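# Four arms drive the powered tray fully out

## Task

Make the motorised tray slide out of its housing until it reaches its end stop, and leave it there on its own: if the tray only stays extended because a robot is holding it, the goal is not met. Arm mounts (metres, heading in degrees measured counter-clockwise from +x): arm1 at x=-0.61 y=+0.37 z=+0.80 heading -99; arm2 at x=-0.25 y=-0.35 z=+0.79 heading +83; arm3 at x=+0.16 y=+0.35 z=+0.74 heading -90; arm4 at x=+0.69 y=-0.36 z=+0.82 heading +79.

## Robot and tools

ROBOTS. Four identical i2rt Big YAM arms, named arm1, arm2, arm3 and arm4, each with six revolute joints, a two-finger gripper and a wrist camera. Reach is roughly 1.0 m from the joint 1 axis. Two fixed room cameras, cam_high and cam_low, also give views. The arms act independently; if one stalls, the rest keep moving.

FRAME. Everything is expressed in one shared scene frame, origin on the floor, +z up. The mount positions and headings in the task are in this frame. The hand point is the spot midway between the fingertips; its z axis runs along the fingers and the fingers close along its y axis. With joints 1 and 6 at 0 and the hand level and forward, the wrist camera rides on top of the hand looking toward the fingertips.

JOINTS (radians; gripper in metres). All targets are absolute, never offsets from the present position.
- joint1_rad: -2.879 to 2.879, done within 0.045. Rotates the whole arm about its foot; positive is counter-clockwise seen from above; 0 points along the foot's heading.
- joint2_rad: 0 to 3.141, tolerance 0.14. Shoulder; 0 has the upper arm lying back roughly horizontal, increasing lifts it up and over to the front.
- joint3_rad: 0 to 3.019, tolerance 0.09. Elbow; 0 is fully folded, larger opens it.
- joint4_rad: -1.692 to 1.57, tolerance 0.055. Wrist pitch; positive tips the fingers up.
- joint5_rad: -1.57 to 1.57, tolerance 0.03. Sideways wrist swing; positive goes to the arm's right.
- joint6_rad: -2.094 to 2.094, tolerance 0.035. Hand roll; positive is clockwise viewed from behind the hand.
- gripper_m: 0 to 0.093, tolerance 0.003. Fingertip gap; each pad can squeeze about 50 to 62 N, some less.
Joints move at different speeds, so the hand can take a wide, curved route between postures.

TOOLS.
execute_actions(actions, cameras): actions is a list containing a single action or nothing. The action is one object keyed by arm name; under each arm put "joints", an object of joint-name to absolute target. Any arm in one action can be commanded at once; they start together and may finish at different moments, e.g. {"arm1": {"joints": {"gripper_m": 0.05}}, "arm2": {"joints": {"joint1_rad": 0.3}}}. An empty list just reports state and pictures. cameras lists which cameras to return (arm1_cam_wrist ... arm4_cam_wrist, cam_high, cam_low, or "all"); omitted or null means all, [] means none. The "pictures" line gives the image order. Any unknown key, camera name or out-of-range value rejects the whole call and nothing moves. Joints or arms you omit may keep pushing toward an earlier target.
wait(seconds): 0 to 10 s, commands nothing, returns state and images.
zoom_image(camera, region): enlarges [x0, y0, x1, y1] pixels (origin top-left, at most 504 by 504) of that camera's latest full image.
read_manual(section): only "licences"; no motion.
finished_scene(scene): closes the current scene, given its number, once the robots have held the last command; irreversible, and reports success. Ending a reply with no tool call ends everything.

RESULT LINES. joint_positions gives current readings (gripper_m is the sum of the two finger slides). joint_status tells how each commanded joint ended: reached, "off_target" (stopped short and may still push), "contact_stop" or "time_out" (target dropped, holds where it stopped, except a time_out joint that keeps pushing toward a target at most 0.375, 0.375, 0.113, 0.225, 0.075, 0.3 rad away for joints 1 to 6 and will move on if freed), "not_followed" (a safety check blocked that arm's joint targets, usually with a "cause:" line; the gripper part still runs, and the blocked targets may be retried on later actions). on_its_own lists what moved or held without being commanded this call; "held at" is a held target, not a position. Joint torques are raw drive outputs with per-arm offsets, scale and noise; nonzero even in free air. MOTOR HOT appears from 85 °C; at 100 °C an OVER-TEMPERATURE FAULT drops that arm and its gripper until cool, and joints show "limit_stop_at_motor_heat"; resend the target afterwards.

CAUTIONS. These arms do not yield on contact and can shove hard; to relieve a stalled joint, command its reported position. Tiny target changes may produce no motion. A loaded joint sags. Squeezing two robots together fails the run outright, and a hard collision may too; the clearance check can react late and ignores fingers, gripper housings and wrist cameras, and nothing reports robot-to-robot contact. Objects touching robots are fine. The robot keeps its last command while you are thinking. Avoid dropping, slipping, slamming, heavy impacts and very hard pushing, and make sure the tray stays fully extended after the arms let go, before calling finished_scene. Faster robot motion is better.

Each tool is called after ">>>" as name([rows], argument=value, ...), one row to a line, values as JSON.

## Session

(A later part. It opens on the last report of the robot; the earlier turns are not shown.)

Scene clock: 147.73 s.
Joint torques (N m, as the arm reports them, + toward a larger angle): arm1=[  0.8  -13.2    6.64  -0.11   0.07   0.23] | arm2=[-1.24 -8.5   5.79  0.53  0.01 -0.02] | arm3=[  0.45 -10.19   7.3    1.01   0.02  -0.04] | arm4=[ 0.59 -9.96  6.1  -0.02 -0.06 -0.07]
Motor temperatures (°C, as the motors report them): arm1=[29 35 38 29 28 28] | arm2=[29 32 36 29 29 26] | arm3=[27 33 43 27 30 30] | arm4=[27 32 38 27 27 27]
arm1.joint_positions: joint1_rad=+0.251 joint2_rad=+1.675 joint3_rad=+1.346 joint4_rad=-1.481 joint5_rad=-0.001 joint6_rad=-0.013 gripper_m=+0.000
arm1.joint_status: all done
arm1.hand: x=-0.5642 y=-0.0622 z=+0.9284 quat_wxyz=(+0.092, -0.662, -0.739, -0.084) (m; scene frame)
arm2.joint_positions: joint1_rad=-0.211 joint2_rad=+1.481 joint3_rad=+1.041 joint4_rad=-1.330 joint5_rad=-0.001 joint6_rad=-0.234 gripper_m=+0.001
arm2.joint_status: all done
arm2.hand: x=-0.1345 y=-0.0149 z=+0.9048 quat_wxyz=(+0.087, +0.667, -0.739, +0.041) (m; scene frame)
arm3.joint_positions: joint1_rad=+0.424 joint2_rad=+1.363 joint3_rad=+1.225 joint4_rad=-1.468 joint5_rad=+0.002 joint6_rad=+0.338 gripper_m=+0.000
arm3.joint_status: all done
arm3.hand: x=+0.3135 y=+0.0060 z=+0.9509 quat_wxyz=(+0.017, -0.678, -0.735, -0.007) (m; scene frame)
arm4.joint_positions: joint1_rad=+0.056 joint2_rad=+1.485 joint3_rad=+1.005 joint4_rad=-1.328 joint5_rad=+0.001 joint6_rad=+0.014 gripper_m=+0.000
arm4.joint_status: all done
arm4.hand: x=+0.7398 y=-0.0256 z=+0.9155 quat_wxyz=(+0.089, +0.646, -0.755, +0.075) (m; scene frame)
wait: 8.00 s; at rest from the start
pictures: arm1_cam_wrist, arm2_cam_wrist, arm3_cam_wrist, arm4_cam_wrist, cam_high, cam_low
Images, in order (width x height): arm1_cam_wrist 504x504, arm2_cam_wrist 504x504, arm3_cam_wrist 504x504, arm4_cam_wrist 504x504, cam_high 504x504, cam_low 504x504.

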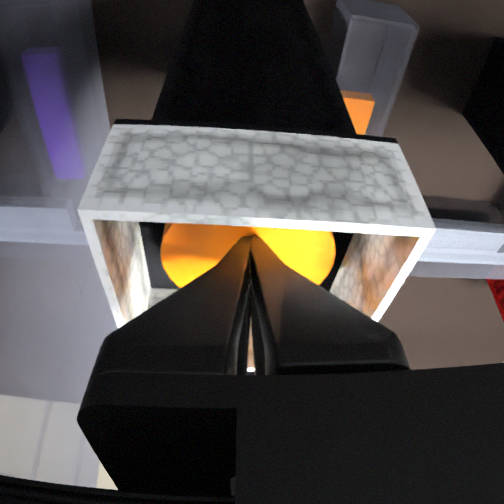

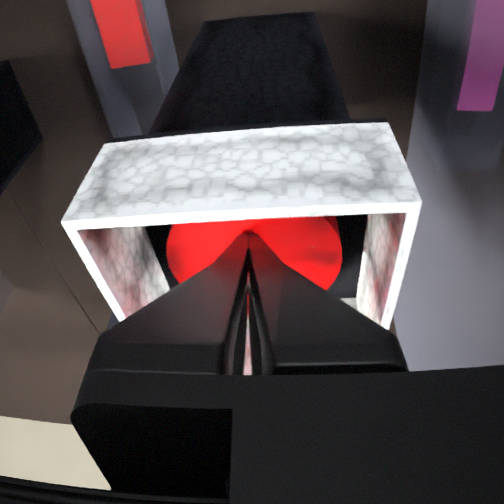

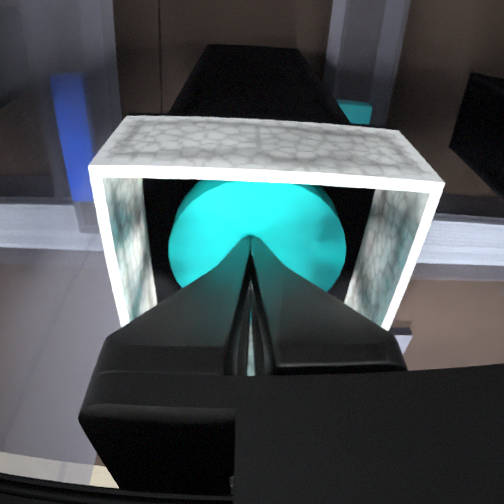

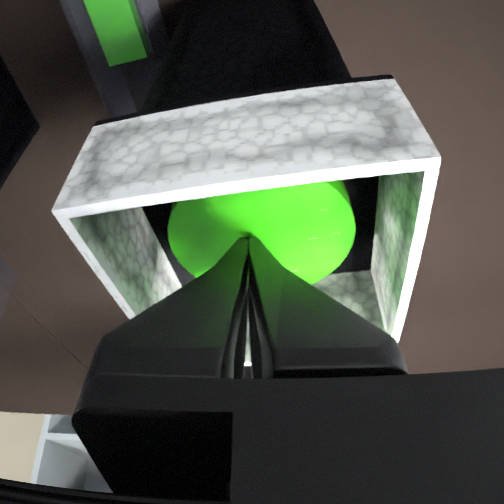

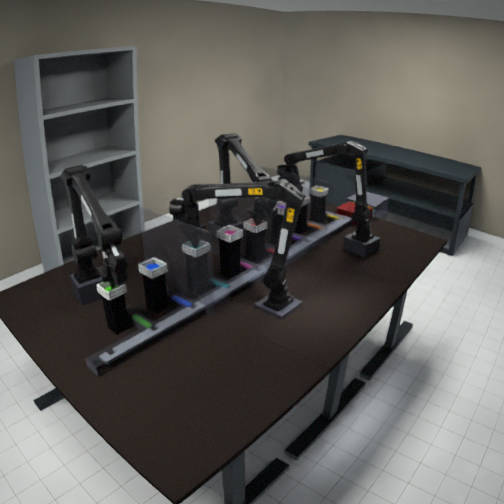

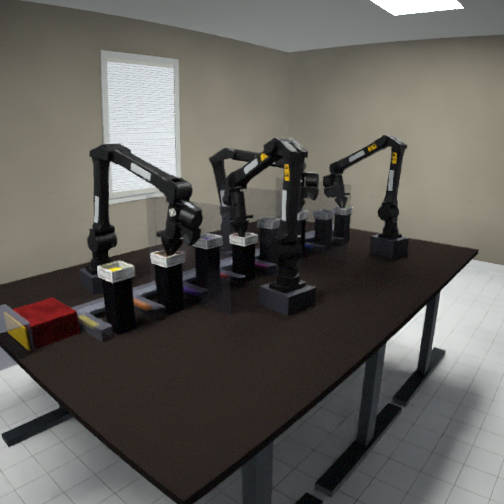

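>>> wait(seconds=2)

>>> execute_actions([
  {"arm1":{"joints":{"joint2_rad":1.53}},"arm4":{"joints":{"joint2_rad":1.3}}},
], cameras=[])

>>> execute_actions([
  {"arm1":{"joints":{"joint1_rad":-0.242,"joint4_rad":-1.32}},"arm4":{"joints":{"joint1_rad":0.675,"joint4_rad":-1.185,"joint6_rad":0.4}}},
], cameras=[])

>>> execute_actions([
  {"arm1":{"joints":{"joint2_rad":1.68}},"arm4":{"joints":{"joint2_rad":1.485}}},
], cameras=[])

>>> wait(seconds=10)

>>> wait(seconds=8)

Scene clock: 158.47 s.
Joint torques (N m, as the arm reports them, + toward a larger angle): arm1=[  0.73 -13.65   6.96   0.03   0.02   0.22] | arm2=[-1.21 -8.6   5.78  0.54  0.02 -0.02] | arm3=[  0.81 -10.27   7.31   1.03   0.03  -0.05] | arm4=[ 0.55 -9.97  6.14  0.   -0.07 -0.06]
Motor temperatures (°C, as the motors report them): arm1=[29 35 37 29 28 28] | arm2=[29 32 36 29 29 26] | arm3=[27 33 42 27 30 30] | arm4=[27 32 38 27 27 27]
arm1.joint_positions: joint1_rad=+0.251 joint2_rad=+1.675 joint3_rad=+1.346 joint4_rad=-1.481 joint5_rad=-0.001 joint6_rad=-0.013 gripper_m=+0.000
arm1.joint_status: all done
arm1.hand: x=-0.5642 y=-0.0622 z=+0.9284 quat_wxyz=(+0.092, -0.662, -0.739, -0.084) (m; scene frame)
arm2.joint_positions: joint1_rad=-0.211 joint2_rad=+1.481 joint3_rad=+1.041 joint4_rad=-1.330 joint5_rad=-0.001 joint6_rad=-0.234 gripper_m=+0.001
arm2.joint_status: all done
arm2.hand: x=-0.1345 y=-0.0149 z=+0.9048 quat_wxyz=(+0.087, +0.667, -0.739, +0.041) (m; scene frame)
arm3.joint_positions: joint1_rad=+0.424 joint2_rad=+1.363 joint3_rad=+1.225 joint4_rad=-1.468 joint5_rad=+0.002 joint6_rad=+0.338 gripper_m=+0.000
arm3.joint_status: all done
arm3.hand: x=+0.3135 y=+0.0060 z=+0.9509 quat_wxyz=(+0.017, -0.678, -0.735, -0.007) (m; scene frame)
arm4.joint_positions: joint1_rad=+0.056 joint2_rad=+1.485 joint3_rad=+1.005 joint4_rad=-1.328 joint5_rad=+0.001 joint6_rad=+0.014 gripper_m=+0.000
arm4.joint_status: all done
arm4.hand: x=+0.7398 y=-0.0256 z=+0.9155 quat_wxyz=(+0.089, +0.646, -0.755, +0.075) (m; scene frame)
wait: 2.00 s; at rest from the start
pictures: arm1_cam_wrist, arm2_cam_wrist, arm3_cam_wrist, arm4_cam_wrist, cam_high, cam_low
Images, in order (width x height): arm1_cam_wrist 504x504, arm2_cam_wrist 504x504, arm3_cam_wrist 504x504, arm4_cam_wrist 504x504, cam_high 504x504, cam_low 504x504.

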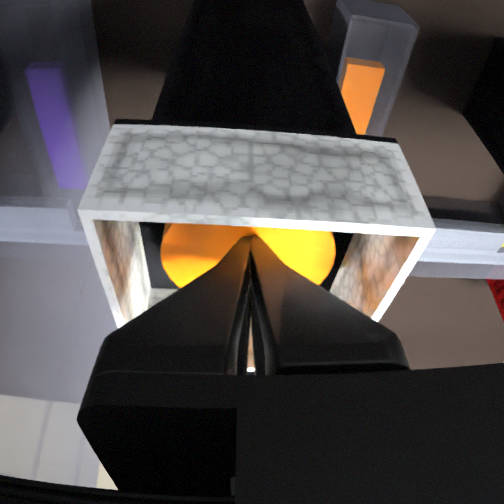

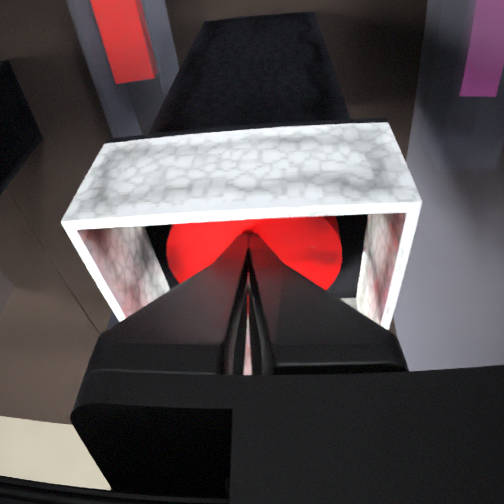

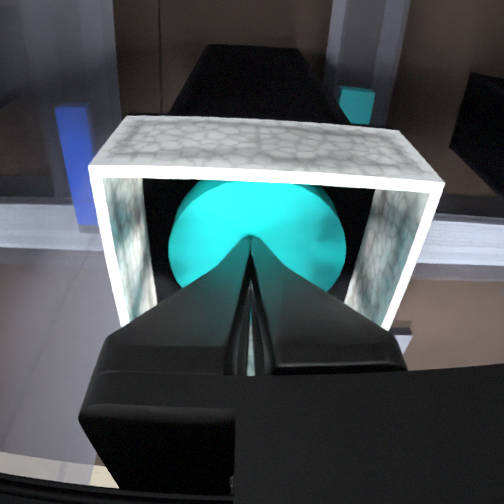

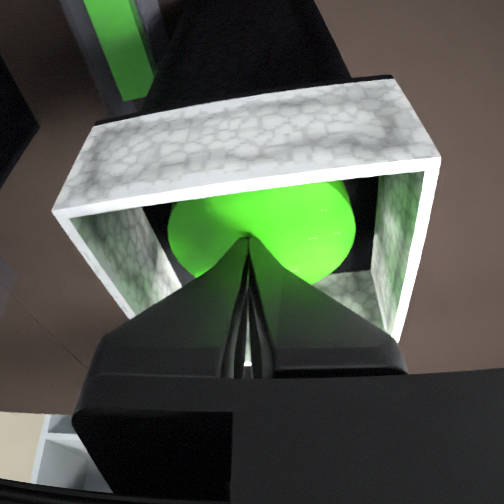

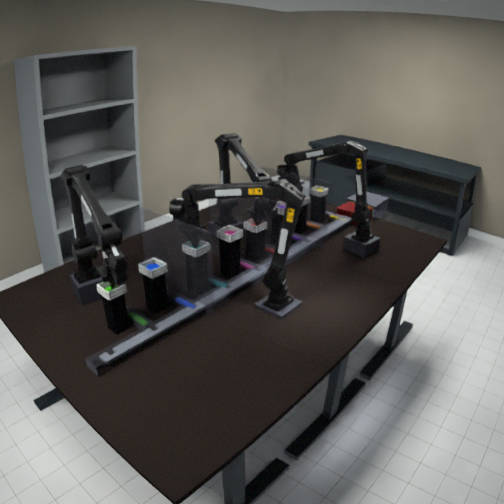

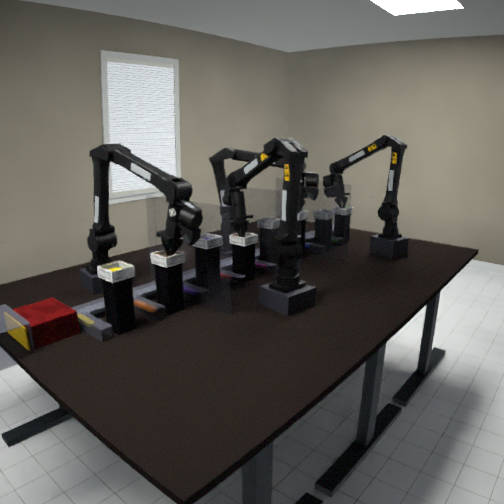

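Scene clock: 159.53 s.
Joint torques (N m, as the arm reports them, + toward a larger angle): arm1=[  0.23 -13.33   8.27   0.39   0.06   0.19] | arm2=[-1.28 -8.53  5.76  0.54  0.01 -0.03] | arm3=[  0.37 -10.32   7.16   1.01   0.01  -0.04] | arm4=[ 0.53 -8.69  7.6   0.39 -0.05 -0.07]
Motor temperatures (°C, as the motors report them): arm1=[29 35 38 29 28 28] | arm2=[29 32 36 29 29 26] | arm3=[27 33 42 27 30 30] | arm4=[27 32 38 27 27 27]
arm1.joint_positions: joint1_rad=+0.251 joint2_rad=+1.521 joint3_rad=+1.333 joint4_rad=-1.481 joint5_rad=-0.001 joint6_rad=-0.013 gripper_m=+0.000
arm1.joint_status: all done
arm1.hand: x=-0.5651 y=-0.0529 z=+0.9866 quat_wxyz=(+0.041, -0.666, -0.744, -0.037) (m; scene frame)
arm2.joint_positions: joint1_rad=-0.211 joint2_rad=+1.481 joint3_rad=+1.041 joint4_rad=-1.330 joint5_rad=-0.001 joint6_rad=-0.234 gripper_m=+0.001
arm2.joint_status: not commanded
arm2.hand: x=-0.1345 y=-0.0149 z=+0.9048 quat_wxyz=(+0.087, +0.667, -0.739, +0.041) (m; scene frame)
arm3.joint_positions: joint1_rad=+0.424 joint2_rad=+1.363 joint3_rad=+1.225 joint4_rad=-1.468 joint5_rad=+0.002 joint6_rad=+0.338 gripper_m=+0.000
arm3.joint_status: not commanded
arm3.hand: x=+0.3135 y=+0.0060 z=+0.9509 quat_wxyz=(+0.017, -0.678, -0.735, -0.007) (m; scene frame)
arm4.joint_positions: joint1_rad=+0.056 joint2_rad=+1.285 joint3_rad=+0.996 joint4_rad=-1.328 joint5_rad=+0.001 joint6_rad=+0.014 gripper_m=+0.000
arm4.joint_status: all done
arm4.hand: x=+0.7397 y=-0.0287 z=+0.9761 quat_wxyz=(+0.017, +0.650, -0.760, +0.012) (m; scene frame)
pictures: none
No camera images: the call's "cameras" was empty. Leave "cameras" out to get every camera's image.

Scene clock: 160.97 s.
Joint torques (N m, as the arm reports them, + toward a larger angle): arm1=[  1.92 -12.75   8.44   0.74   0.03   0.3 ] | arm2=[-1.21 -8.56  5.77  0.55  0.02 -0.02] | arm3=[  0.52 -10.27   7.26   1.     0.02  -0.04] | arm4=[ 1.65 -8.89  7.8   1.29 -0.01  0.16]
Motor temperatures (°C, as the motors report them): arm1=[29 35 38 29 28 28] | arm2=[29 32 36 29 29 26] | arm3=[27 33 42 27 30 30] | arm4=[27 32 38 27 27 27]
arm1.joint_positions: joint1_rad=-0.251 joint2_rad=+1.522 joint3_rad=+1.333 joint4_rad=-1.331 joint5_rad=+0.001 joint6_rad=-0.013 gripper_m=+0.000
arm1.joint_status: all done
arm1.hand: x=-0.7870 y=-0.0545 z=+0.9857 quat_wxyz=(-0.008, -0.831, -0.556, +0.019) (m; scene frame)
arm2.joint_positions: joint1_rad=-0.211 joint2_rad=+1.481 joint3_rad=+1.041 joint4_rad=-1.330 joint5_rad=-0.001 joint6_rad=-0.234 gripper_m=+0.001
arm2.joint_status: not commanded
arm2.hand: x=-0.1345 y=-0.0149 z=+0.9048 quat_wxyz=(+0.087, +0.667, -0.739, +0.041) (m; scene frame)
arm3.joint_positions: joint1_rad=+0.424 joint2_rad=+1.363 joint3_rad=+1.225 joint4_rad=-1.468 joint5_rad=+0.002 joint6_rad=+0.338 gripper_m=+0.000
arm3.joint_status: not commanded
arm3.hand: x=+0.3135 y=+0.0060 z=+0.9509 quat_wxyz=(+0.017, -0.678, -0.735, -0.007) (m; scene frame)
arm4.joint_positions: joint1_rad=+0.669 joint2_rad=+1.287 joint3_rad=+0.996 joint4_rad=-1.195 joint5_rad=+0.000 joint6_rad=+0.385 gripper_m=+0.000
arm4.joint_status: all done
arm4.hand: x=+0.5252 y=-0.0323 z=+0.9773 quat_wxyz=(-0.015, +0.736, -0.676, -0.044) (m; scene frame)
pictures: none
No camera images: the call's "cameras" was empty. Leave "cameras" out to get every camera's image.

Scene clock: 161.77 s.
Joint torques (N m, as the arm reports them, + toward a larger angle): arm1=[  1.64 -13.81   7.27   0.82   0.04   0.27] | arm2=[-1.27 -8.57  5.78  0.56  0.02 -0.02] | arm3=[  0.27 -10.36   7.19   1.1    0.02  -0.05] | arm4=[ 1.75 -9.93  6.46  0.91 -0.02  0.18]
Motor temperatures (°C, as the motors report them): arm1=[29 35 38 29 28 28] | arm2=[29 32 36 29 29 26] | arm3=[27 33 42 27 30 30] | arm4=[27 32 38 27 27 27]
arm1.joint_positions: joint1_rad=-0.251 joint2_rad=+1.655 joint3_rad=+1.344 joint4_rad=-1.331 joint5_rad=+0.001 joint6_rad=-0.013 gripper_m=+0.000
arm1.joint_status: all done
arm1.hand: x=-0.7907 y=-0.0619 z=+0.9312 quat_wxyz=(+0.025, -0.830, -0.556, -0.031) (m; scene frame)
arm2.joint_positions: joint1_rad=-0.211 joint2_rad=+1.481 joint3_rad=+1.041 joint4_rad=-1.330 joint5_rad=-0.001 joint6_rad=-0.234 gripper_m=+0.001
arm2.joint_status: not commanded
arm2.hand: x=-0.1345 y=-0.0149 z=+0.9048 quat_wxyz=(+0.087, +0.667, -0.739, +0.041) (m; scene frame)
arm3.joint_positions: joint1_rad=+0.424 joint2_rad=+1.363 joint3_rad=+1.225 joint4_rad=-1.468 joint5_rad=+0.002 joint6_rad=+0.338 gripper_m=+0.000
arm3.joint_status: not commanded
arm3.hand: x=+0.3135 y=+0.0060 z=+0.9509 quat_wxyz=(+0.017, -0.678, -0.735, -0.007) (m; scene frame)
arm4.joint_positions: joint1_rad=+0.669 joint2_rad=+1.459 joint3_rad=+1.005 joint4_rad=-1.194 joint5_rad=+0.001 joint6_rad=+0.386 gripper_m=+0.000
arm4.joint_status: all done
arm4.hand: x=+0.5235 y=-0.0290 z=+0.9201 quat_wxyz=(+0.013, +0.736, -0.676, +0.033) (m; scene frame)
pictures: none
No camera images: the call's "cameras" was empty. Leave "cameras" out to get every camera's image.

Scene clock: 171.77 s.
Joint torques (N m, as the arm reports them, + toward a larger angle): arm1=[  1.74 -13.38   6.98   0.61  -0.02   0.23] | arm2=[-1.26 -8.53  5.78  0.54  0.01 -0.02] | arm3=[ 0.32 -9.83  7.12  0.97  0.   -0.04] | arm4=[ 1.58 -9.88  6.53  0.89 -0.02  0.18]
Motor temperatures (°C, as the motors report them): arm1=[29 35 38 29 28 28] | arm2=[29 32 36 29 29 26] | arm3=[27 33 43 27 30 30] | arm4=[27 32 38 27 27 27]
arm1.joint_positions: joint1_rad=-0.251 joint2_rad=+1.655 joint3_rad=+1.344 joint4_rad=-1.331 joint5_rad=+0.001 joint6_rad=-0.013 gripper_m=+0.000
arm1.joint_status: all done
arm1.hand: x=-0.7907 y=-0.0619 z=+0.9312 quat_wxyz=(+0.025, -0.830, -0.556, -0.031) (m; scene frame)
arm2.joint_positions: joint1_rad=-0.211 joint2_rad=+1.481 joint3_rad=+1.041 joint4_rad=-1.330 joint5_rad=-0.001 joint6_rad=-0.234 gripper_m=+0.001
arm2.joint_status: not commanded
arm2.hand: x=-0.1345 y=-0.0149 z=+0.9048 quat_wxyz=(+0.087, +0.667, -0.739, +0.041) (m; scene frame)
arm3.joint_positions: joint1_rad=+0.424 joint2_rad=+1.363 joint3_rad=+1.225 joint4_rad=-1.468 joint5_rad=+0.002 joint6_rad=+0.338 gripper_m=+0.000
arm3.joint_status: not commanded
arm3.hand: x=+0.3135 y=+0.0060 z=+0.9509 quat_wxyz=(+0.017, -0.678, -0.735, -0.007) (m; scene frame)
arm4.joint_positions: joint1_rad=+0.669 joint2_rad=+1.459 joint3_rad=+1.005 joint4_rad=-1.194 joint5_rad=+0.001 joint6_rad=+0.386 gripper_m=+0.000
arm4.joint_status: all done
arm4.hand: x=+0.5235 y=-0.0290 z=+0.9201 quat_wxyz=(+0.013, +0.736, -0.676, +0.033) (m; scene frame)
wait: 10.00 s; at rest by 0.27 s
pictures: arm1_cam_wrist, arm2_cam_wrist, arm3_cam_wrist, arm4_cam_wrist, cam_high, cam_low
Images, in order (width x height): arm1_cam_wrist 504x504, arm2_cam_wrist 504x504, arm3_cam_wrist 504x504, arm4_cam_wrist 504x504, cam_high 504x504, cam_low 504x504.

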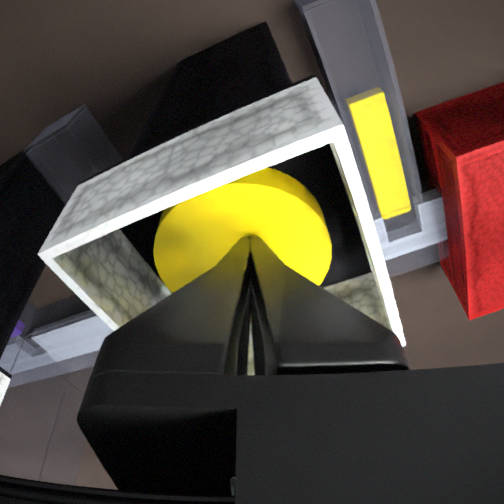

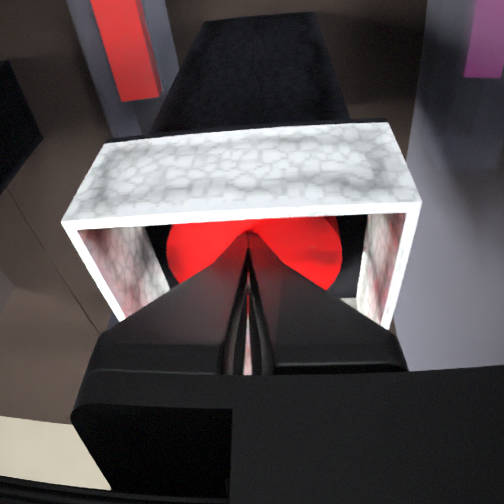

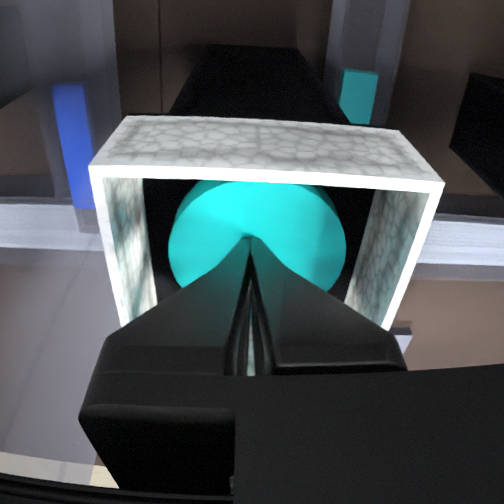

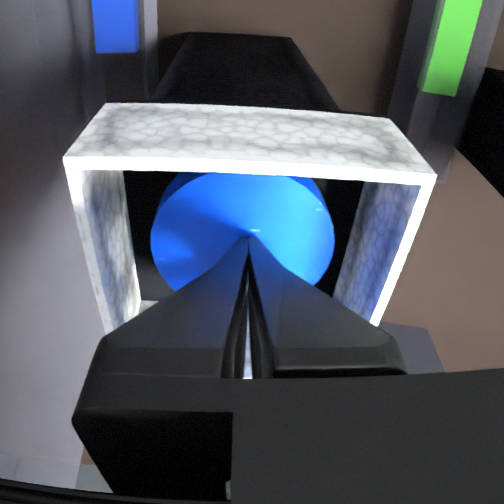

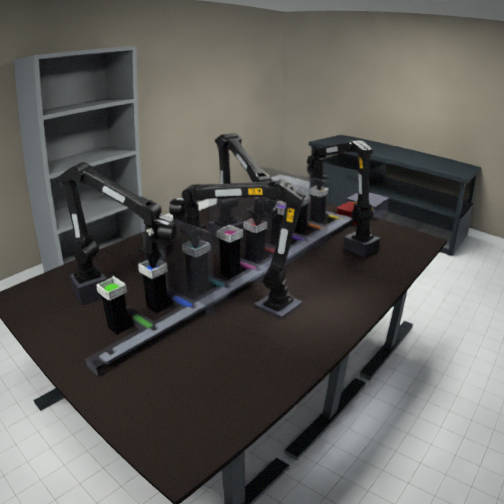

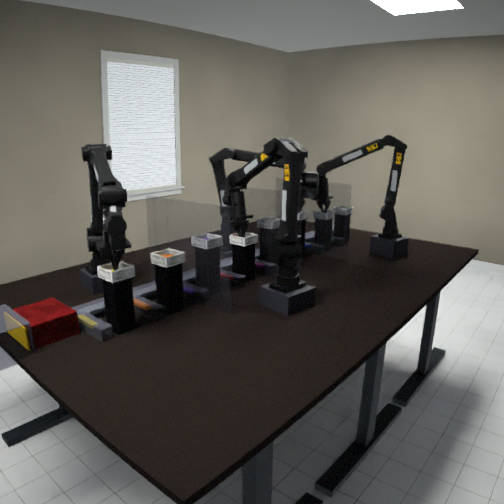

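Scene clock: 179.77 s.
Joint torques (N m, as the arm reports them, + toward a larger angle): arm1=[  2.16 -14.02   7.4    0.78   0.05   0.25] | arm2=[-1.26 -8.5   5.77  0.54  0.02 -0.02] | arm3=[  0.38 -10.19   7.24   0.98   0.01  -0.04] | arm4=[  1.73 -10.06   6.44   0.87  -0.03   0.17]
Motor temperatures (°C, as the motors report them): arm1=[29 35 38 29 28 28] | arm2=[29 32 36 29 29 26] | arm3=[27 33 43 27 30 30] | arm4=[27 32 39 27 27 27]
arm1.joint_positions: joint1_rad=-0.251 joint2_rad=+1.655 joint3_rad=+1.344 joint4_rad=-1.331 joint5_rad=+0.001 joint6_rad=-0.013 gripper_m=+0.000
arm1.joint_status: all done
arm1.hand: x=-0.7907 y=-0.0619 z=+0.9312 quat_wxyz=(+0.025, -0.830, -0.556, -0.031) (m; scene frame)
arm2.joint_positions: joint1_rad=-0.211 joint2_rad=+1.481 joint3_rad=+1.041 joint4_rad=-1.330 joint5_rad=-0.001 joint6_rad=-0.234 gripper_m=+0.001
arm2.joint_status: not commanded
arm2.hand: x=-0.1345 y=-0.0149 z=+0.9048 quat_wxyz=(+0.087, +0.667, -0.739, +0.041) (m; scene frame)
arm3.joint_positions: joint1_rad=+0.424 joint2_rad=+1.363 joint3_rad=+1.225 joint4_rad=-1.468 joint5_rad=+0.002 joint6_rad=+0.338 gripper_m=+0.000
arm3.joint_status: not commanded
arm3.hand: x=+0.3135 y=+0.0060 z=+0.9509 quat_wxyz=(+0.017, -0.678, -0.735, -0.007) (m; scene frame)
arm4.joint_positions: joint1_rad=+0.669 joint2_rad=+1.459 joint3_rad=+1.005 joint4_rad=-1.194 joint5_rad=+0.001 joint6_rad=+0.386 gripper_m=+0.000
arm4.joint_status: all done
arm4.hand: x=+0.5235 y=-0.0290 z=+0.9201 quat_wxyz=(+0.013, +0.736, -0.676, +0.033) (m; scene frame)
wait: 8.00 s; at rest by 0.27 s
pictures: arm1_cam_wrist, arm2_cam_wrist, arm3_cam_wrist, arm4_cam_wrist, cam_high, cam_low
Images, in order (width x height): arm1_cam_wrist 504x504, arm2_cam_wrist 504x504, arm3_cam_wrist 504x504, arm4_cam_wrist 504x504, cam_high 504x504, cam_low 504x504.

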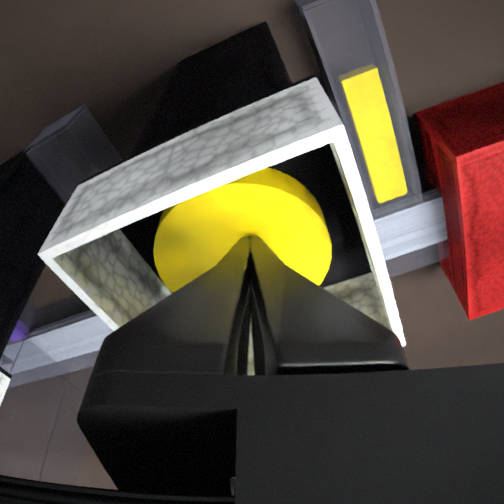

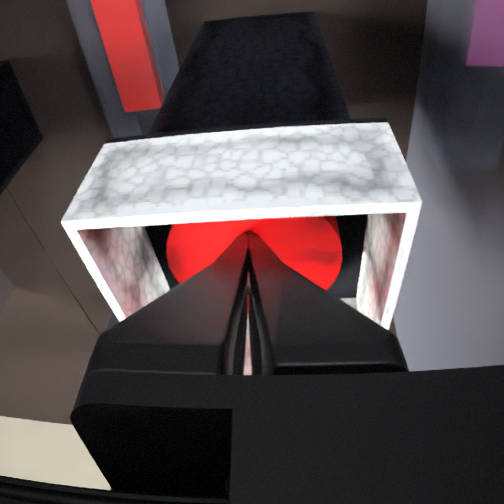

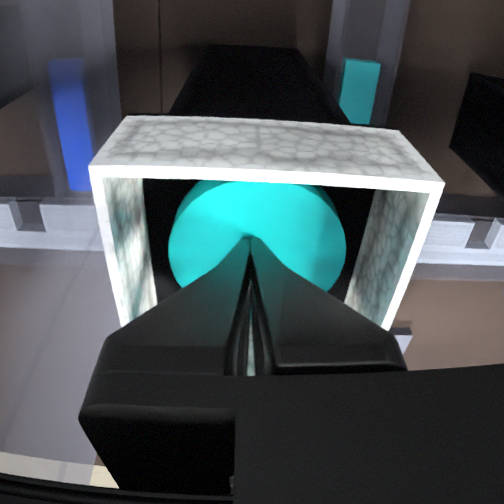

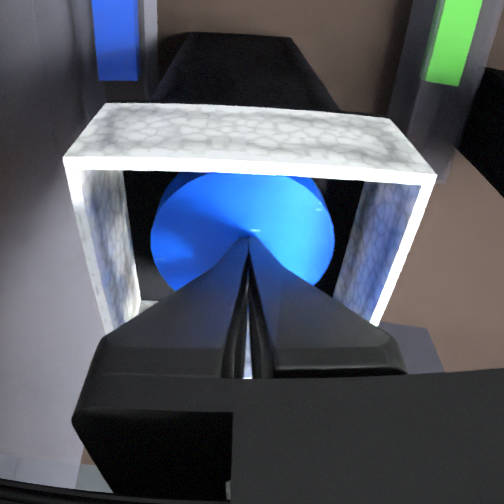

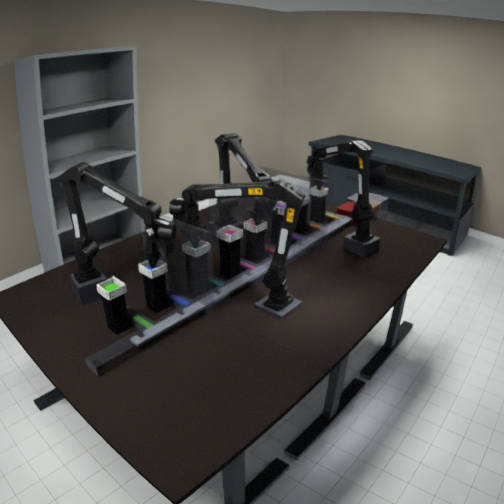

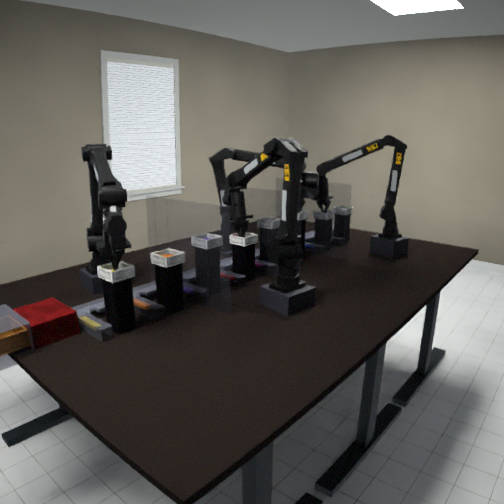

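It has moved, but not yet the full pitch.

>>> wait(seconds=4)

Scene clock: 187.20 s.
Joint torques (N m, as the arm reports them, + toward a larger angle): arm1=[  2.23 -13.14   7.21   0.79   0.01   0.21] | arm2=[-1.24 -8.55  5.78  0.55  0.02 -0.02] | arm3=[  0.48 -10.41   7.24   0.97  -0.01  -0.02] | arm4=[ 1.81 -9.99  6.51  0.86 -0.03  0.18]
Motor temperatures (°C, as the motors report them): arm1=[29 35 38 29 28 28] | arm2=[29 32 36 29 29 26] | arm3=[27 33 43 27 30 30] | arm4=[27 32 39 27 27 27]
arm1.joint_positions: joint1_rad=-0.251 joint2_rad=+1.655 joint3_rad=+1.344 joint4_rad=-1.331 joint5_rad=+0.001 joint6_rad=-0.013 gripper_m=+0.000
arm1.joint_status: all done
arm1.hand: x=-0.7907 y=-0.0619 z=+0.9312 quat_wxyz=(+0.025, -0.830, -0.556, -0.031) (m; scene frame)
arm2.joint_positions: joint1_rad=-0.211 joint2_rad=+1.481 joint3_rad=+1.041 joint4_rad=-1.330 joint5_rad=-0.001 joint6_rad=-0.234 gripper_m=+0.001
arm2.joint_status: not commanded
arm2.hand: x=-0.1345 y=-0.0149 z=+0.9048 quat_wxyz=(+0.087, +0.667, -0.739, +0.041) (m; scene frame)
arm3.joint_positions: joint1_rad=+0.424 joint2_rad=+1.363 joint3_rad=+1.225 joint4_rad=-1.468 joint5_rad=+0.002 joint6_rad=+0.338 gripper_m=+0.000
arm3.joint_status: not commanded
arm3.hand: x=+0.3135 y=+0.0060 z=+0.9509 quat_wxyz=(+0.017, -0.678, -0.735, -0.007) (m; scene frame)
arm4.joint_positions: joint1_rad=+0.669 joint2_rad=+1.459 joint3_rad=+1.005 joint4_rad=-1.194 joint5_rad=+0.001 joint6_rad=+0.386 gripper_m=+0.000
arm4.joint_status: all done
arm4.hand: x=+0.5235 y=-0.0290 z=+0.9201 quat_wxyz=(+0.013, +0.736, -0.676, +0.033) (m; scene frame)
wait: 4.00 s; at rest from the start
pictures: arm1_cam_wrist, arm2_cam_wrist, arm3_cam_wrist, arm4_cam_wrist, cam_high, cam_low
Images, in order (width x height): arm1_cam_wrist 504x504, arm2_cam_wrist 504x504, arm3_cam_wrist 504x504, arm4_cam_wrist 504x504, cam_high 504x504, cam_low 504x504.

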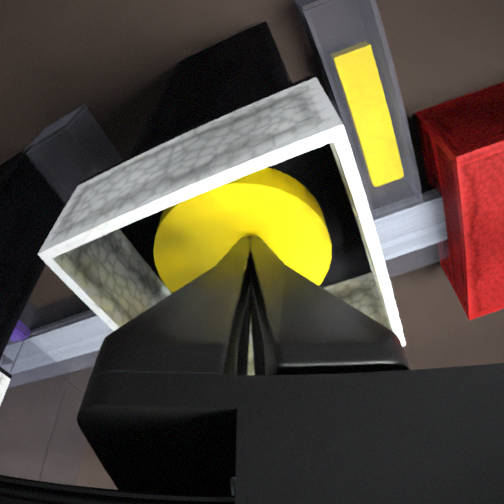

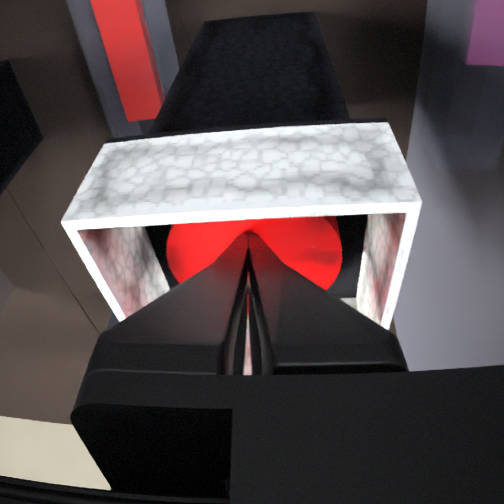

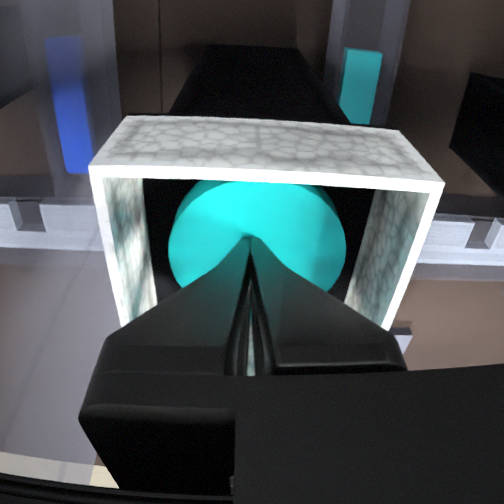

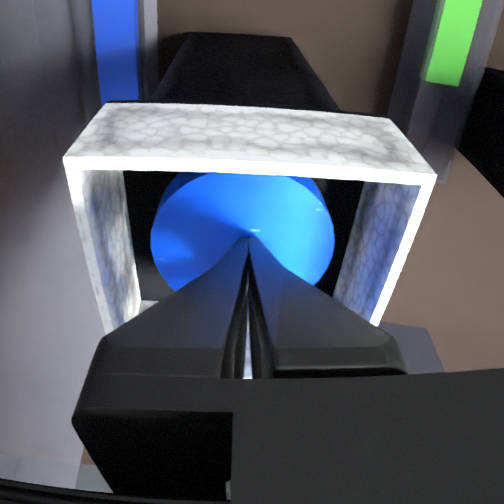

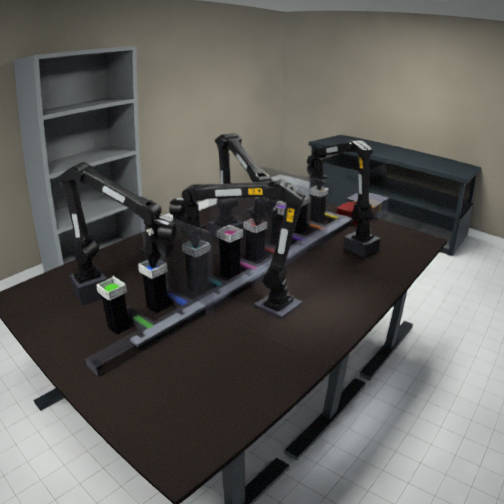

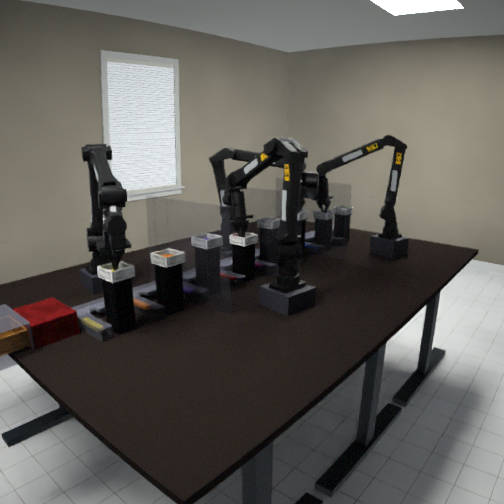

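>>> execute_actions([
  {"arm1":{"joints":{"joint2_rad":1.53}},"arm2":{"joints":{"joint2_rad":1.23}},"arm3":{"joints":{"joint2_rad":1.2}},"arm4":{"joints":{"joint2_rad":1.3}}},
], cameras=[])

>>> execute_actions([
  {"arm1":{"joints":{"joint1_rad":0.244,"joint4_rad":-1.49}},"arm2":{"joints":{"joint1_rad":0.433,"joint3_rad":1.073,"joint4_rad":-1.45,"joint6_rad":0.25}},"arm3":{"joints":{"joint1_rad":-0.182,"joint4_rad":-1.55,"joint6_rad":-0.15}},"arm4":{"joints":{"joint1_rad":0.05,"joint4_rad":-1.33,"joint6_rad":0}}},
], cameras=[])

>>> execute_actions([
  {"arm1":{"joints":{"joint2_rad":1.7}},"arm2":{"joints":{"joint2_rad":1.475}},"arm3":{"joints":{"joint2_rad":1.405}},"arm4":{"joints":{"joint2_rad":1.51}}},
], cameras=[])

>>> wait(seconds=7)

Scene clock: 198.07 s.
Joint torques (N m, as the arm reports them, + toward a larger angle): arm1=[  3.01 -12.66   8.79   0.97   0.01   0.21] | arm2=[-1.33 -6.84  7.69  0.92  0.02 -0.02] | arm3=[ 0.35 -9.34  8.5   1.25  0.04 -0.04] | arm4=[ 1.65 -8.73  7.82  1.23 -0.02  0.17]
Motor temperatures (°C, as the motors report them): arm1=[29 35 38 29 28 28] | arm2=[29 33 36 29 29 26] | arm3=[27 33 43 27 30 30] | arm4=[27 32 39 27 27 27]
arm1.joint_positions: joint1_rad=-0.251 joint2_rad=+1.523 joint3_rad=+1.333 joint4_rad=-1.330 joint5_rad=+0.001 joint6_rad=-0.013 gripper_m=+0.000
arm1.joint_status: all done
arm1.hand: x=-0.7872 y=-0.0549 z=+0.9854 quat_wxyz=(-0.008, -0.831, -0.556, +0.020) (m; scene frame)
arm2.joint_positions: joint1_rad=-0.211 joint2_rad=+1.218 joint3_rad=+1.026 joint4_rad=-1.326 joint5_rad=-0.001 joint6_rad=-0.234 gripper_m=+0.001
arm2.joint_status: all done
arm2.hand: x=-0.1370 y=-0.0250 z=+0.9857 quat_wxyz=(-0.023, +0.669, -0.742, -0.020) (m; scene frame)
arm3.joint_positions: joint1_rad=+0.424 joint2_rad=+1.189 joint3_rad=+1.212 joint4_rad=-1.464 joint5_rad=+0.002 joint6_rad=+0.338 gripper_m=+0.000
arm3.joint_status: all done
arm3.hand: x=+0.3043 y=+0.0264 z=+1.0062 quat_wxyz=(-0.058, -0.677, -0.734, +0.025) (m; scene frame)
arm4.joint_positions: joint1_rad=+0.669 joint2_rad=+1.285 joint3_rad=+0.997 joint4_rad=-1.194 joint5_rad=+0.001 joint6_rad=+0.386 gripper_m=+0.000
arm4.joint_status: all done
arm4.hand: x=+0.5251 y=-0.0319 z=+0.9781 quat_wxyz=(-0.016, +0.735, -0.676, -0.045) (m; scene frame)
pictures: none
No camera images: the call's "cameras" was empty. Leave "cameras" out to get every camera's image.

Scene clock: 199.60 s.
Joint torques (N m, as the arm reports them, + toward a larger angle): arm1=[ -0.02 -12.78   8.31  -0.34   0.08   0.18] | arm2=[-1.49 -5.88 11.23  0.06  0.05  0.34] | arm3=[ 0.39 -8.85  8.46 -0.06 -0.02 -0.28] | arm4=[ 0.47 -8.68  7.56  0.02 -0.07 -0.06]
Motor temperatures (°C, as the motors report them): arm1=[29 35 38 29 28 28] | arm2=[29 32 37 29 29 26] | arm3=[27 33 43 27 30 30] | arm4=[27 32 39 27 27 27]
arm1.joint_positions: joint1_rad=+0.252 joint2_rad=+1.523 joint3_rad=+1.333 joint4_rad=-1.478 joint5_rad=-0.001 joint6_rad=-0.013 gripper_m=+0.000
arm1.joint_status: all done
arm1.hand: x=-0.5645 y=-0.0535 z=+0.9857 quat_wxyz=(+0.041, -0.665, -0.744, -0.037) (m; scene frame)
arm2.joint_positions: joint1_rad=+0.433 joint2_rad=+1.219 joint3_rad=+1.026 joint4_rad=-1.443 joint5_rad=-0.001 joint6_rad=+0.234 gripper_m=+0.001
arm2.joint_status: all done
arm2.hand: x=-0.3453 y=-0.0487 z=+0.9873 quat_wxyz=(+0.016, +0.732, -0.681, +0.021) (m; scene frame)
arm3.joint_positions: joint1_rad=-0.182 joint2_rad=+1.190 joint3_rad=+1.212 joint4_rad=-1.534 joint5_rad=+0.002 joint6_rad=-0.138 gripper_m=+0.000
arm3.joint_status: all done
arm3.hand: x=+0.0958 y=+0.0189 z=+1.0043 quat_wxyz=(-0.015, -0.724, -0.689, +0.023) (m; scene frame)
arm4.joint_positions: joint1_rad=+0.056 joint2_rad=+1.287 joint3_rad=+0.997 joint4_rad=-1.319 joint5_rad=+0.001 joint6_rad=+0.014 gripper_m=+0.000
arm4.joint_status: all done
arm4.hand: x=+0.7402 y=-0.0265 z=+0.9757 quat_wxyz=(+0.014, +0.649, -0.760, +0.009) (m; scene frame)
pictures: none
No camera images: the call's "cameras" was empty. Leave "cameras" out to get every camera's image.

Scene clock: 200.50 s.
Joint torques (N m, as the arm reports them, + toward a larger angle): arm1=[  0.21 -14.29   6.84   0.23   0.04   0.21] | arm2=[-1.56 -6.11  7.94  0.39  0.03  0.32] | arm3=[  0.32 -11.18   7.14  -0.1   -0.02  -0.31] | arm4=[  0.41 -10.09   6.08  -0.04  -0.07  -0.07]
Motor temperatures (°C, as the motors report them): arm1=[29 35 38 29 28 28] | arm2=[29 32 37 29 29 26] | arm3=[27 33 43 27 30 30] | arm4=[27 32 39 27 27 27]
arm1.joint_positions: joint1_rad=+0.252 joint2_rad=+1.677 joint3_rad=+1.346 joint4_rad=-1.490 joint5_rad=-0.001 joint6_rad=-0.013 gripper_m=+0.000
arm1.joint_status: all done
arm1.hand: x=-0.5640 y=-0.0599 z=+0.9279 quat_wxyz=(+0.097, -0.661, -0.739, -0.088) (m; scene frame)
arm2.joint_positions: joint1_rad=+0.433 joint2_rad=+1.434 joint3_rad=+1.067 joint4_rad=-1.462 joint5_rad=+0.000 joint6_rad=+0.235 gripper_m=+0.001
arm2.joint_status: all done
arm2.hand: x=-0.3509 y=-0.0318 z=+0.9369 quat_wxyz=(+0.063, +0.727, -0.676, +0.105) (m; scene frame)
arm3.joint_positions: joint1_rad=-0.182 joint2_rad=+1.383 joint3_rad=+1.224 joint4_rad=-1.544 joint5_rad=+0.002 joint6_rad=-0.138 gripper_m=+0.000
arm3.joint_status: all done
arm3.hand: x=+0.0917 y=-0.0027 z=+0.9449 quat_wxyz=(+0.040, -0.722, -0.688, -0.055) (m; scene frame)
arm4.joint_positions: joint1_rad=+0.056 joint2_rad=+1.486 joint3_rad=+1.006 joint4_rad=-1.327 joint5_rad=+0.001 joint6_rad=+0.014 gripper_m=+0.000
arm4.joint_status: all done
arm4.hand: x=+0.7400 y=-0.0252 z=+0.9155 quat_wxyz=(+0.089, +0.645, -0.755, +0.075) (m; scene frame)
pictures: none
No camera images: the call's "cameras" was empty. Leave "cameras" out to get every camera's image.

Scene clock: 207.50 s.
Joint torques (N m, as the arm reports them, + toward a larger angle): arm1=[  0.46 -13.82   6.74   0.03   0.08   0.22] | arm2=[-1.51 -5.95  7.77  0.49  0.04  0.32] | arm3=[  0.76 -10.75   7.11  -0.03   0.    -0.32] | arm4=[  0.48 -10.01   6.08   0.    -0.06  -0.07]
Motor temperatures (°C, as the motors report them): arm1=[29 36 38 29 28 28] | arm2=[29 32 38 29 29 26] | arm3=[27 33 43 27 30 30] | arm4=[27 32 39 27 27 27]
arm1.joint_positions: joint1_rad=+0.252 joint2_rad=+1.677 joint3_rad=+1.346 joint4_rad=-1.490 joint5_rad=-0.001 joint6_rad=-0.013 gripper_m=+0.000
arm1.joint_status: all done
arm1.hand: x=-0.5640 y=-0.0599 z=+0.9279 quat_wxyz=(+0.097, -0.661, -0.739, -0.088) (m; scene frame)
arm2.joint_positions: joint1_rad=+0.433 joint2_rad=+1.434 joint3_rad=+1.067 joint4_rad=-1.462 joint5_rad=+0.000 joint6_rad=+0.235 gripper_m=+0.001
arm2.joint_status: all done
arm2.hand: x=-0.3509 y=-0.0318 z=+0.9369 quat_wxyz=(+0.063, +0.727, -0.676, +0.105) (m; scene frame)
arm3.joint_positions: joint1_rad=-0.182 joint2_rad=+1.383 joint3_rad=+1.224 joint4_rad=-1.544 joint5_rad=+0.002 joint6_rad=-0.138 gripper_m=+0.000
arm3.joint_status: all done
arm3.hand: x=+0.0917 y=-0.0027 z=+0.9449 quat_wxyz=(+0.040, -0.722, -0.688, -0.055) (m; scene frame)
arm4.joint_positions: joint1_rad=+0.056 joint2_rad=+1.486 joint3_rad=+1.006 joint4_rad=-1.327 joint5_rad=+0.001 joint6_rad=+0.014 gripper_m=+0.000
arm4.joint_status: all done
arm4.hand: x=+0.7400 y=-0.0252 z=+0.9155 quat_wxyz=(+0.089, +0.645, -0.755, +0.075) (m; scene frame)
wait: 7.00 s; at rest by 0.27 s
pictures: arm1_cam_wrist, arm2_cam_wrist, arm3_cam_wrist, arm4_cam_wrist, cam_high, cam_low
Images, in order (width x height): arm1_cam_wrist 504x504, arm2_cam_wrist 504x504, arm3_cam_wrist 504x504, arm4_cam_wrist 504x504, cam_high 504x504, cam_low 504x504.

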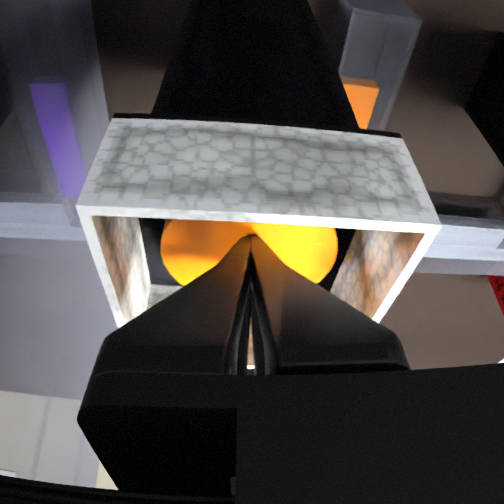

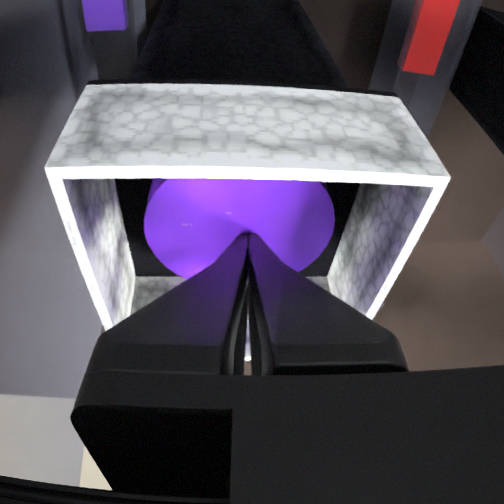

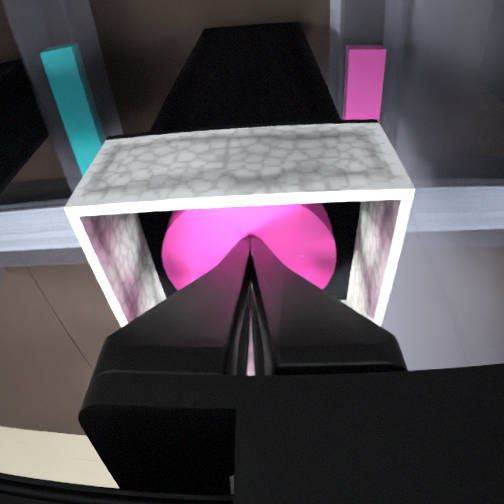

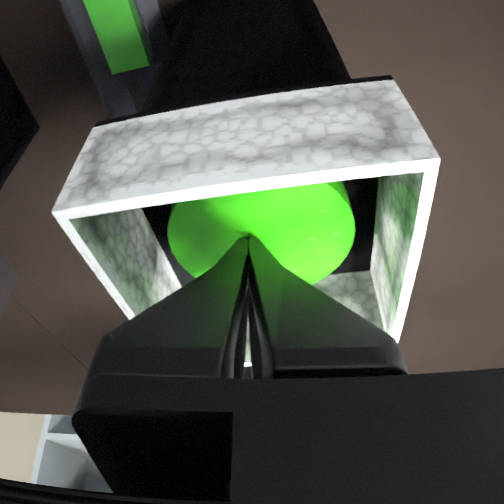

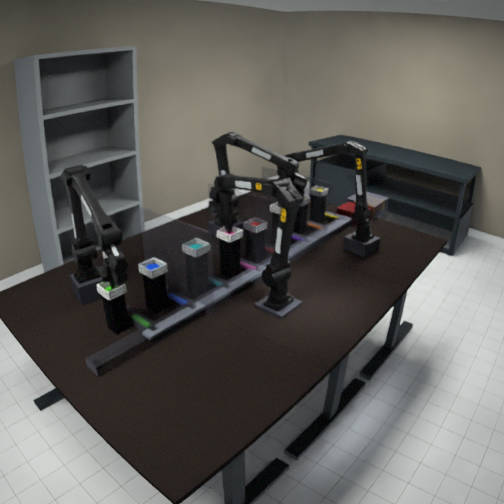

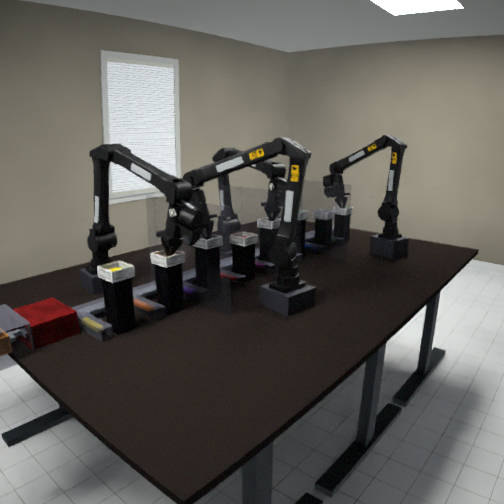

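Fully out now.

>>> execute_actions([
  {"arm1":{"joints":{"joint2_rad":1.57}},"arm2":{"joints":{"joint2_rad":1.33}},"arm3":{"joints":{"joint2_rad":1.29}},"arm4":{"joints":{"joint2_rad":1.38}}},
], cameras=["cam_high"])

>>> finished_scene(scene=2)

Scene clock: 211.50 s.
Joint torques (N m, as the arm reports them, + toward a larger angle): arm1=[  0.62 -13.3    8.05   0.1    0.08   0.24] | arm2=[-1.44 -7.9   8.16  0.59  0.04  0.31] | arm3=[ 0.19 -9.67  7.97  0.31 -0.01 -0.32] | arm4=[ 0.54 -9.77  7.11  0.24 -0.08 -0.06]
Motor temperatures (°C, as the motors report them): arm1=[29 36 38 29 28 28] | arm2=[29 32 38 29 29 26] | arm3=[27 33 43 26 30 30] | arm4=[27 32 39 27 27 27]
arm1.joint_positions: joint1_rad=+0.252 joint2_rad=+1.567 joint3_rad=+1.335 joint4_rad=-1.490 joint5_rad=-0.001 joint6_rad=-0.013 gripper_m=+0.000
arm1.joint_status: all done
arm1.hand: x=-0.5645 y=-0.0538 z=+0.9693 quat_wxyz=(+0.060, -0.664, -0.743, -0.054) (m; scene frame)
arm2.joint_positions: joint1_rad=+0.433 joint2_rad=+1.323 joint3_rad=+1.067 joint4_rad=-1.457 joint5_rad=+0.000 joint6_rad=+0.235 gripper_m=+0.001
arm2.joint_status: all done
arm2.hand: x=-0.3500 y=-0.0340 z=+0.9708 quat_wxyz=(+0.035, +0.731, -0.680, +0.055) (m; scene frame)
arm3.joint_positions: joint1_rad=-0.182 joint2_rad=+1.276 joint3_rad=+1.215 joint4_rad=-1.544 joint5_rad=+0.002 joint6_rad=-0.138 gripper_m=+0.000
arm3.joint_status: all done
arm3.hand: x=+0.0941 y=+0.0098 z=+0.9777 quat_wxyz=(+0.012, -0.724, -0.690, -0.015) (m; scene frame)
arm4.joint_positions: joint1_rad=+0.056 joint2_rad=+1.369 joint3_rad=+0.999 joint4_rad=-1.327 joint5_rad=+0.001 joint6_rad=+0.014 gripper_m=+0.000
arm4.joint_status: all done
arm4.hand: x=+0.7400 y=-0.0263 z=+0.9506 quat_wxyz=(+0.048, +0.648, -0.759, +0.038) (m; scene frame)
pictures: cam_high
Images, in order (width x height): cam_high 504x504.

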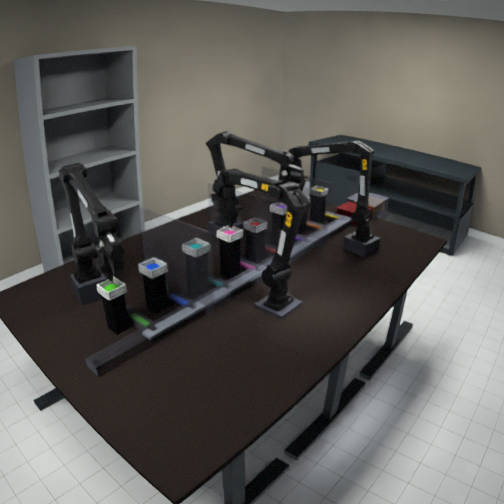

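The scene is finished: the task was done.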